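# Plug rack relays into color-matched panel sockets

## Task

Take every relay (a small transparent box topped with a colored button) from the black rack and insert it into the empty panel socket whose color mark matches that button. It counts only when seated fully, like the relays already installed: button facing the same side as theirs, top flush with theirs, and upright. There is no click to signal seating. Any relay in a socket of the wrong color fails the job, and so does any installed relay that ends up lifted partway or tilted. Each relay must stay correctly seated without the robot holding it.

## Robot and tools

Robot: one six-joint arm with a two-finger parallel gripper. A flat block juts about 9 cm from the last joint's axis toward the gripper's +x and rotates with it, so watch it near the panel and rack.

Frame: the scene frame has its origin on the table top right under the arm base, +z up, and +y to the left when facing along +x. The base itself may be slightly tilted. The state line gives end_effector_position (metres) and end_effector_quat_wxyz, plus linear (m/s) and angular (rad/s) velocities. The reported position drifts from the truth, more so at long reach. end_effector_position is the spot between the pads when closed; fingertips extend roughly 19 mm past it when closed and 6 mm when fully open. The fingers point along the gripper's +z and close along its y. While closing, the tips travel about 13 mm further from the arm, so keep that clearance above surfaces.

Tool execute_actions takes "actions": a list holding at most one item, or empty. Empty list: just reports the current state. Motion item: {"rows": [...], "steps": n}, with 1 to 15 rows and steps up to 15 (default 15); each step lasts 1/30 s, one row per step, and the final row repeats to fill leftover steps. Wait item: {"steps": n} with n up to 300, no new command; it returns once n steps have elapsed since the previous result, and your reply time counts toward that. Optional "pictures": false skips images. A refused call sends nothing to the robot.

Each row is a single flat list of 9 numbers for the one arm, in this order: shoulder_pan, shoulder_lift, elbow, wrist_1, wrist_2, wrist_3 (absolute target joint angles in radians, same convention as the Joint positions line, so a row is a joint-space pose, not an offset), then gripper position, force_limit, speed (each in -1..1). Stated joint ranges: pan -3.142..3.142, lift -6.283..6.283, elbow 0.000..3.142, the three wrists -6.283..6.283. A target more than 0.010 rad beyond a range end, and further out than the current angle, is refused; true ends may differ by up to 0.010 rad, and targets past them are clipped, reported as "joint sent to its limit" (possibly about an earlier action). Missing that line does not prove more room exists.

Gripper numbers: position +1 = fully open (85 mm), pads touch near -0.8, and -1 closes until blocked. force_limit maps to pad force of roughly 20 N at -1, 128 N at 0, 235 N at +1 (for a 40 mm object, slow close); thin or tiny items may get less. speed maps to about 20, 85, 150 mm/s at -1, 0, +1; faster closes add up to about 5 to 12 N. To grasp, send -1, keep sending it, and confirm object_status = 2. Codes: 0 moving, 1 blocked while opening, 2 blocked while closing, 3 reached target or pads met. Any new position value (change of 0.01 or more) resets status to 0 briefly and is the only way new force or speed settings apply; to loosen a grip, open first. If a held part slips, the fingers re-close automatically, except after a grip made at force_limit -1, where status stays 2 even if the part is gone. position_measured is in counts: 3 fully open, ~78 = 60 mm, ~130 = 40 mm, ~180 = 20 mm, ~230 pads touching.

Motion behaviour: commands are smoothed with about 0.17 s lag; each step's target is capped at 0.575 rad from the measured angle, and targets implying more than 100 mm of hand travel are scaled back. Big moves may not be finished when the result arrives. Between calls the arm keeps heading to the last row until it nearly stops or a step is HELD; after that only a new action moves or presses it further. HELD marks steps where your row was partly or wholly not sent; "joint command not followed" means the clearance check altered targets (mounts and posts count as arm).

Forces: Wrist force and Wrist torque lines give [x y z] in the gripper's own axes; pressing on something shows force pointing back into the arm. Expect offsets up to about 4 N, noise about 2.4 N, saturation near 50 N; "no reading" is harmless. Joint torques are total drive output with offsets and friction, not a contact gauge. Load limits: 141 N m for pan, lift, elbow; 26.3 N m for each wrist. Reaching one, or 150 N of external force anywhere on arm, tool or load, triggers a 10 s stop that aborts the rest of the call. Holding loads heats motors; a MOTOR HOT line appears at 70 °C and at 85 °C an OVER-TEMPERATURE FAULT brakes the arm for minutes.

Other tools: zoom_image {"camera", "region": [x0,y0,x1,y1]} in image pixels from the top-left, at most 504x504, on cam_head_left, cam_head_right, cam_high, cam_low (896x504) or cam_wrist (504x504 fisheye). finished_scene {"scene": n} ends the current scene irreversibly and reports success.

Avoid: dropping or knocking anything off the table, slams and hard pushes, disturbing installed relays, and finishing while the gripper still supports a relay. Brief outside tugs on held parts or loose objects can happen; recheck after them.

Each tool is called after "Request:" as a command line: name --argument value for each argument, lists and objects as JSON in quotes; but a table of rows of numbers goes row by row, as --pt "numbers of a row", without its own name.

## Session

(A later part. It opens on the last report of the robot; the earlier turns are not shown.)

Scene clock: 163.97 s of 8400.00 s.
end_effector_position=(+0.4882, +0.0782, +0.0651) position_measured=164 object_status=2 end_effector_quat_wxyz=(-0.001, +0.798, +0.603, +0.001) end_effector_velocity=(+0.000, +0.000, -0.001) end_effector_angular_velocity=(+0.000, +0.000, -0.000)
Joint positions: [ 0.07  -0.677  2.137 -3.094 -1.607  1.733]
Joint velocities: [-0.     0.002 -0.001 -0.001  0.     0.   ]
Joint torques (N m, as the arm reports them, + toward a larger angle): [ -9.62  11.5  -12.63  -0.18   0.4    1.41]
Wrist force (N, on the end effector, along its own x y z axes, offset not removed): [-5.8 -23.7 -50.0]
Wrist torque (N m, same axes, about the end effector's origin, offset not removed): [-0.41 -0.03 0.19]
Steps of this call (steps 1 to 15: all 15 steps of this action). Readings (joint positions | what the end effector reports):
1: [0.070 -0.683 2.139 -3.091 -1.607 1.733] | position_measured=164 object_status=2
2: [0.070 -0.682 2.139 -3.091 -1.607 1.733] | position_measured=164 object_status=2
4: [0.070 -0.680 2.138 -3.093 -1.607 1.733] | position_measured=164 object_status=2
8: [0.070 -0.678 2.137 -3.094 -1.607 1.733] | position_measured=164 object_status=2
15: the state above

Request:
execute_actions --actions '[{"rows":[[0.0704,-0.681,2.1383,-3.0919,-1.607,1.7326,-0.05,-0.5,-0.5]]}]' --pictures false

Request:
execute_actions --actions '[{"rows":[[0.0716,-0.733,2.157,-3.0586,-1.607,1.7326,-0.05,-0.5,-0.5]]}]' --pictures false

Request:
execute_actions --actions '[{"rows":[[0.072,-0.865,2.194,-2.9636,-1.607,1.7326,-0.05,-0.5,-0.5]]}]'

Request:
zoom_image --camera "cam_low" --region '[400,215,500,285]'

Scene clock: 167.80 s of 8400.00 s.
end_effector_position=(+0.4881, +0.0781, +0.0663) position_measured=135 object_status=0 end_effector_quat_wxyz=(-0.001, +0.798, +0.603, +0.001) end_effector_velocity=(+0.001, -0.000, +0.001) end_effector_angular_velocity=(-0.001, -0.003, -0.001)
Joint positions: [ 0.07  -0.681  2.138 -3.092 -1.607  1.733]
Joint velocities: [-0.    -0.003  0.     0.    -0.     0.   ]
Joint torques (N m, as the arm reports them, + toward a larger angle): [ -4.18 -51.83   3.    -0.5   -0.3    0.45]
Wrist force (N, on the end effector, along its own x y z axes, offset not removed): [-1.1 -4.5 0.3]
Wrist torque (N m, same axes, about the end effector's origin, offset not removed): [-0.97 0.01 0.11]
Steps of this call (steps 1 to 15: the robot went on to your last target; steps 16 to 90: nothing new was sent; then 0.33 s passed at rest; steps 91 to 105: all 15 steps of this action). Readings (joint positions | what the end effector reports):
91: [0.070 -0.677 2.137 -3.095 -1.607 1.733] | position_measured=164 object_status=0
92: [0.070 -0.677 2.137 -3.094 -1.607 1.733] | position_measured=164 object_status=0
94: [0.070 -0.678 2.137 -3.093 -1.607 1.733] | position_measured=158 object_status=0
98: [0.070 -0.680 2.138 -3.092 -1.607 1.733] | position_measured=141 object_status=0
105: the state above

Scene clock: 168.30 s of 8400.00 s.
end_effector_position=(+0.4878, +0.0781, +0.0845) position_measured=135 object_status=3 end_effector_quat_wxyz=(-0.001, +0.797, +0.604, +0.001) end_effector_velocity=(+0.002, -0.001, +0.005) end_effector_angular_velocity=(-0.001, -0.004, -0.000)
Joint positions: [ 0.072 -0.732  2.157 -3.059 -1.607  1.733]
Joint velocities: [-0.    -0.012  0.003  0.005 -0.001  0.   ]
Joint torques (N m, as the arm reports them, + toward a larger angle): [ 16.31 -51.43   1.89  -0.31  -0.4    0.24]
Wrist force (N, on the end effector, along its own x y z axes, offset not removed): [0.4 -3.9 1.2]
Wrist torque (N m, same axes, about the end effector's origin, offset not removed): [-0.85 -0.15 0.14]
Steps of this call (steps 1 to 15: all 15 steps of this action). Readings (joint positions | what the end effector reports):
1: [0.070 -0.681 2.138 -3.092 -1.607 1.733] | position_measured=135 object_status=0
2: [0.070 -0.686 2.141 -3.087 -1.607 1.733] | position_measured=135 object_status=0
4: [0.071 -0.705 2.148 -3.076 -1.607 1.733] | position_measured=135 object_status=3
8: [0.071 -0.724 2.154 -3.064 -1.607 1.733] | position_measured=135 object_status=3
15: the state above

Scene clock: 168.80 s of 8400.00 s.
end_effector_position=(+0.4868, +0.0766, +0.1302) position_measured=135 object_status=3 end_effector_quat_wxyz=(-0.001, +0.797, +0.604, +0.001) end_effector_velocity=(+0.000, +0.000, +0.010) end_effector_angular_velocity=(+0.001, -0.003, +0.001)
Joint positions: [ 0.072 -0.862  2.193 -2.966 -1.607  1.733]
Joint velocities: [ 0.001 -0.029  0.007  0.019  0.001 -0.   ]
Joint torques (N m, as the arm reports them, + toward a larger angle): [ 16.21 -51.17  -1.34  -0.31  -0.51   0.06]
Wrist force (N, on the end effector, along its own x y z axes, offset not removed): [0.0 -3.5 0.5]
Wrist torque (N m, same axes, about the end effector's origin, offset not removed): [-0.74 0.00 0.12]
Steps of this call (steps 1 to 15: all 15 steps of this action). Readings (joint positions | what the end effector reports):
1: [0.072 -0.733 2.157 -3.059 -1.607 1.733] | position_measured=135 object_status=3
2: [0.072 -0.739 2.161 -3.052 -1.607 1.733] | position_measured=135 object_status=3
4: [0.072 -0.784 2.175 -3.018 -1.607 1.733] | position_measured=135 object_status=3
8: [0.072 -0.840 2.188 -2.981 -1.607 1.733] | position_measured=135 object_status=3
15: the state above
camera_calibration (this result's frames):
cam_wrist: T_world_to_cam=[[0.95171, -0.304341, -0.0403062, -0.427352], [-0.286835, -0.928302, 0.236601, 0.210276], [-0.109424, -0.213614, -0.97077, 0.345149], [0, 0, 0, 1]] pos_world=[0.504798, 0.138868, 0.268084]

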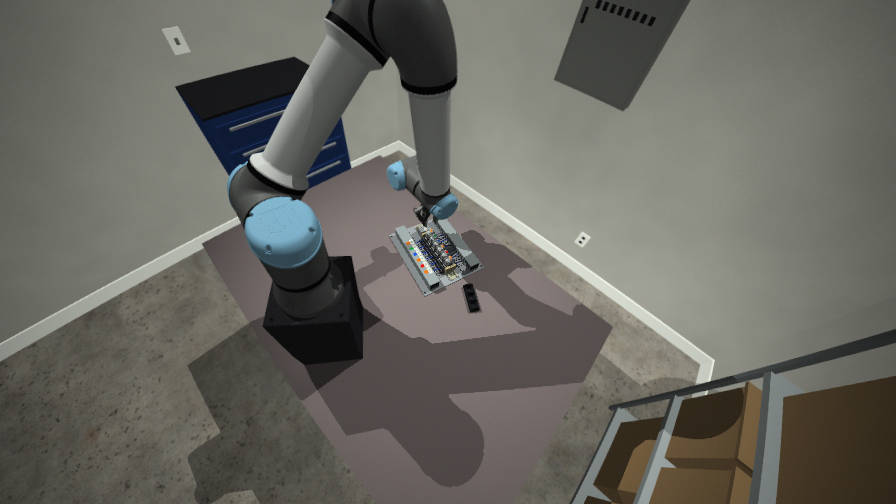

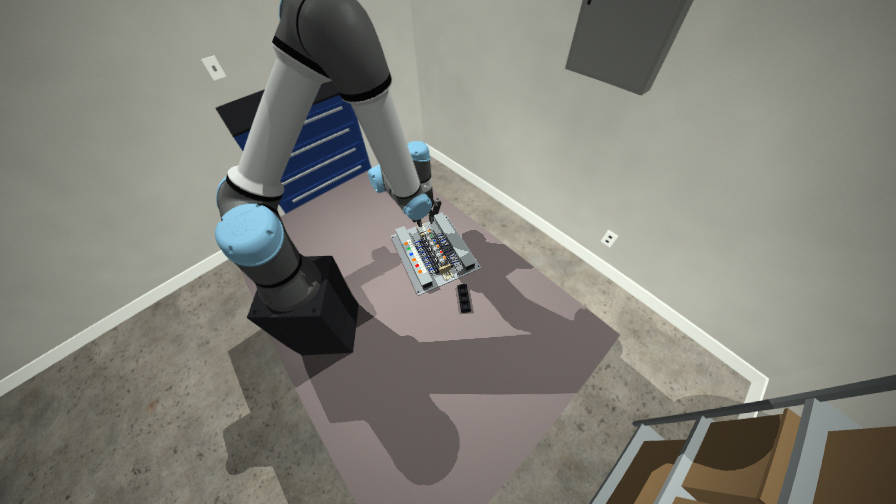

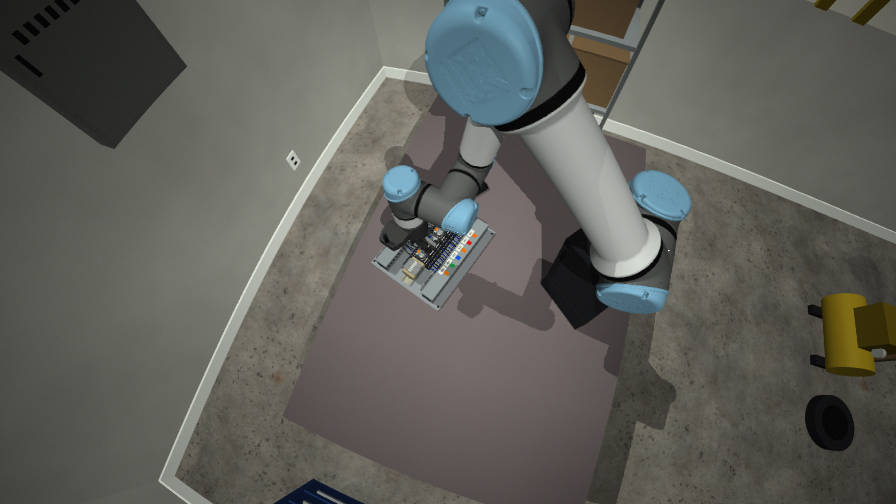

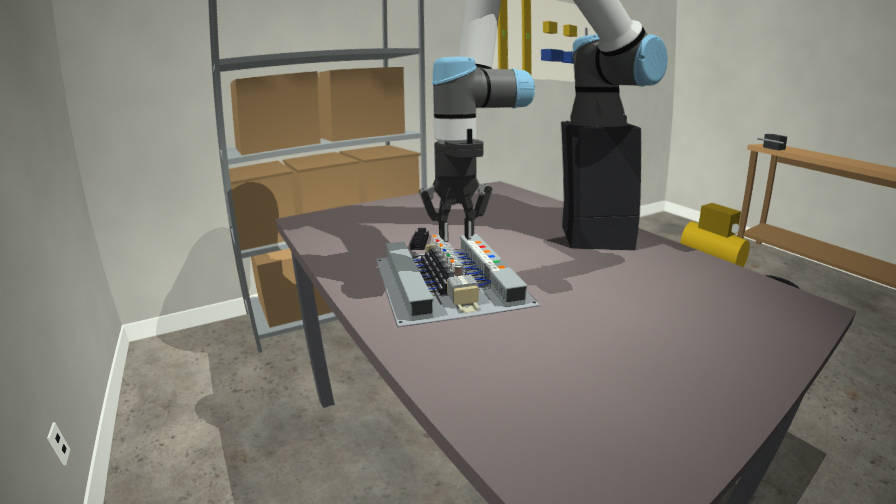

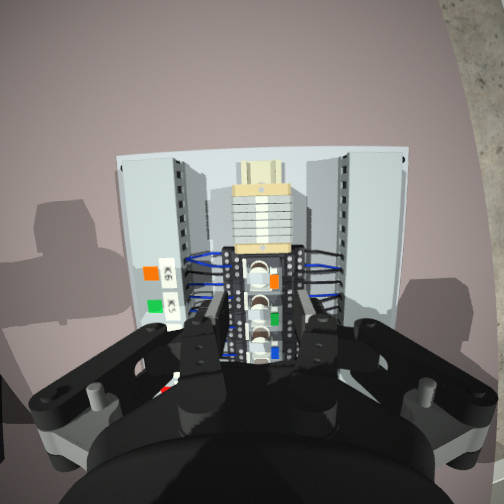

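Region (400, 215, 500, 285) of cam_low's 896x504 image, scaled by 5.040, with more detail than that image has; it fills the top 353 rows of this view, and the rest is white.

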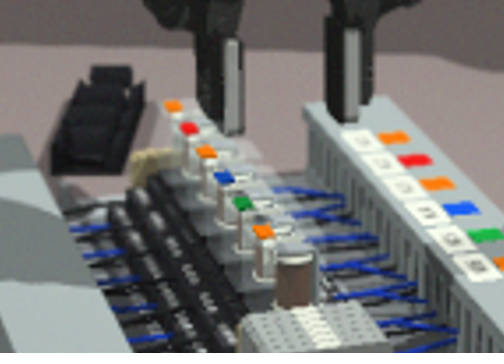

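Request:
finished_scene --scene 2

The scene is finished: the task was done.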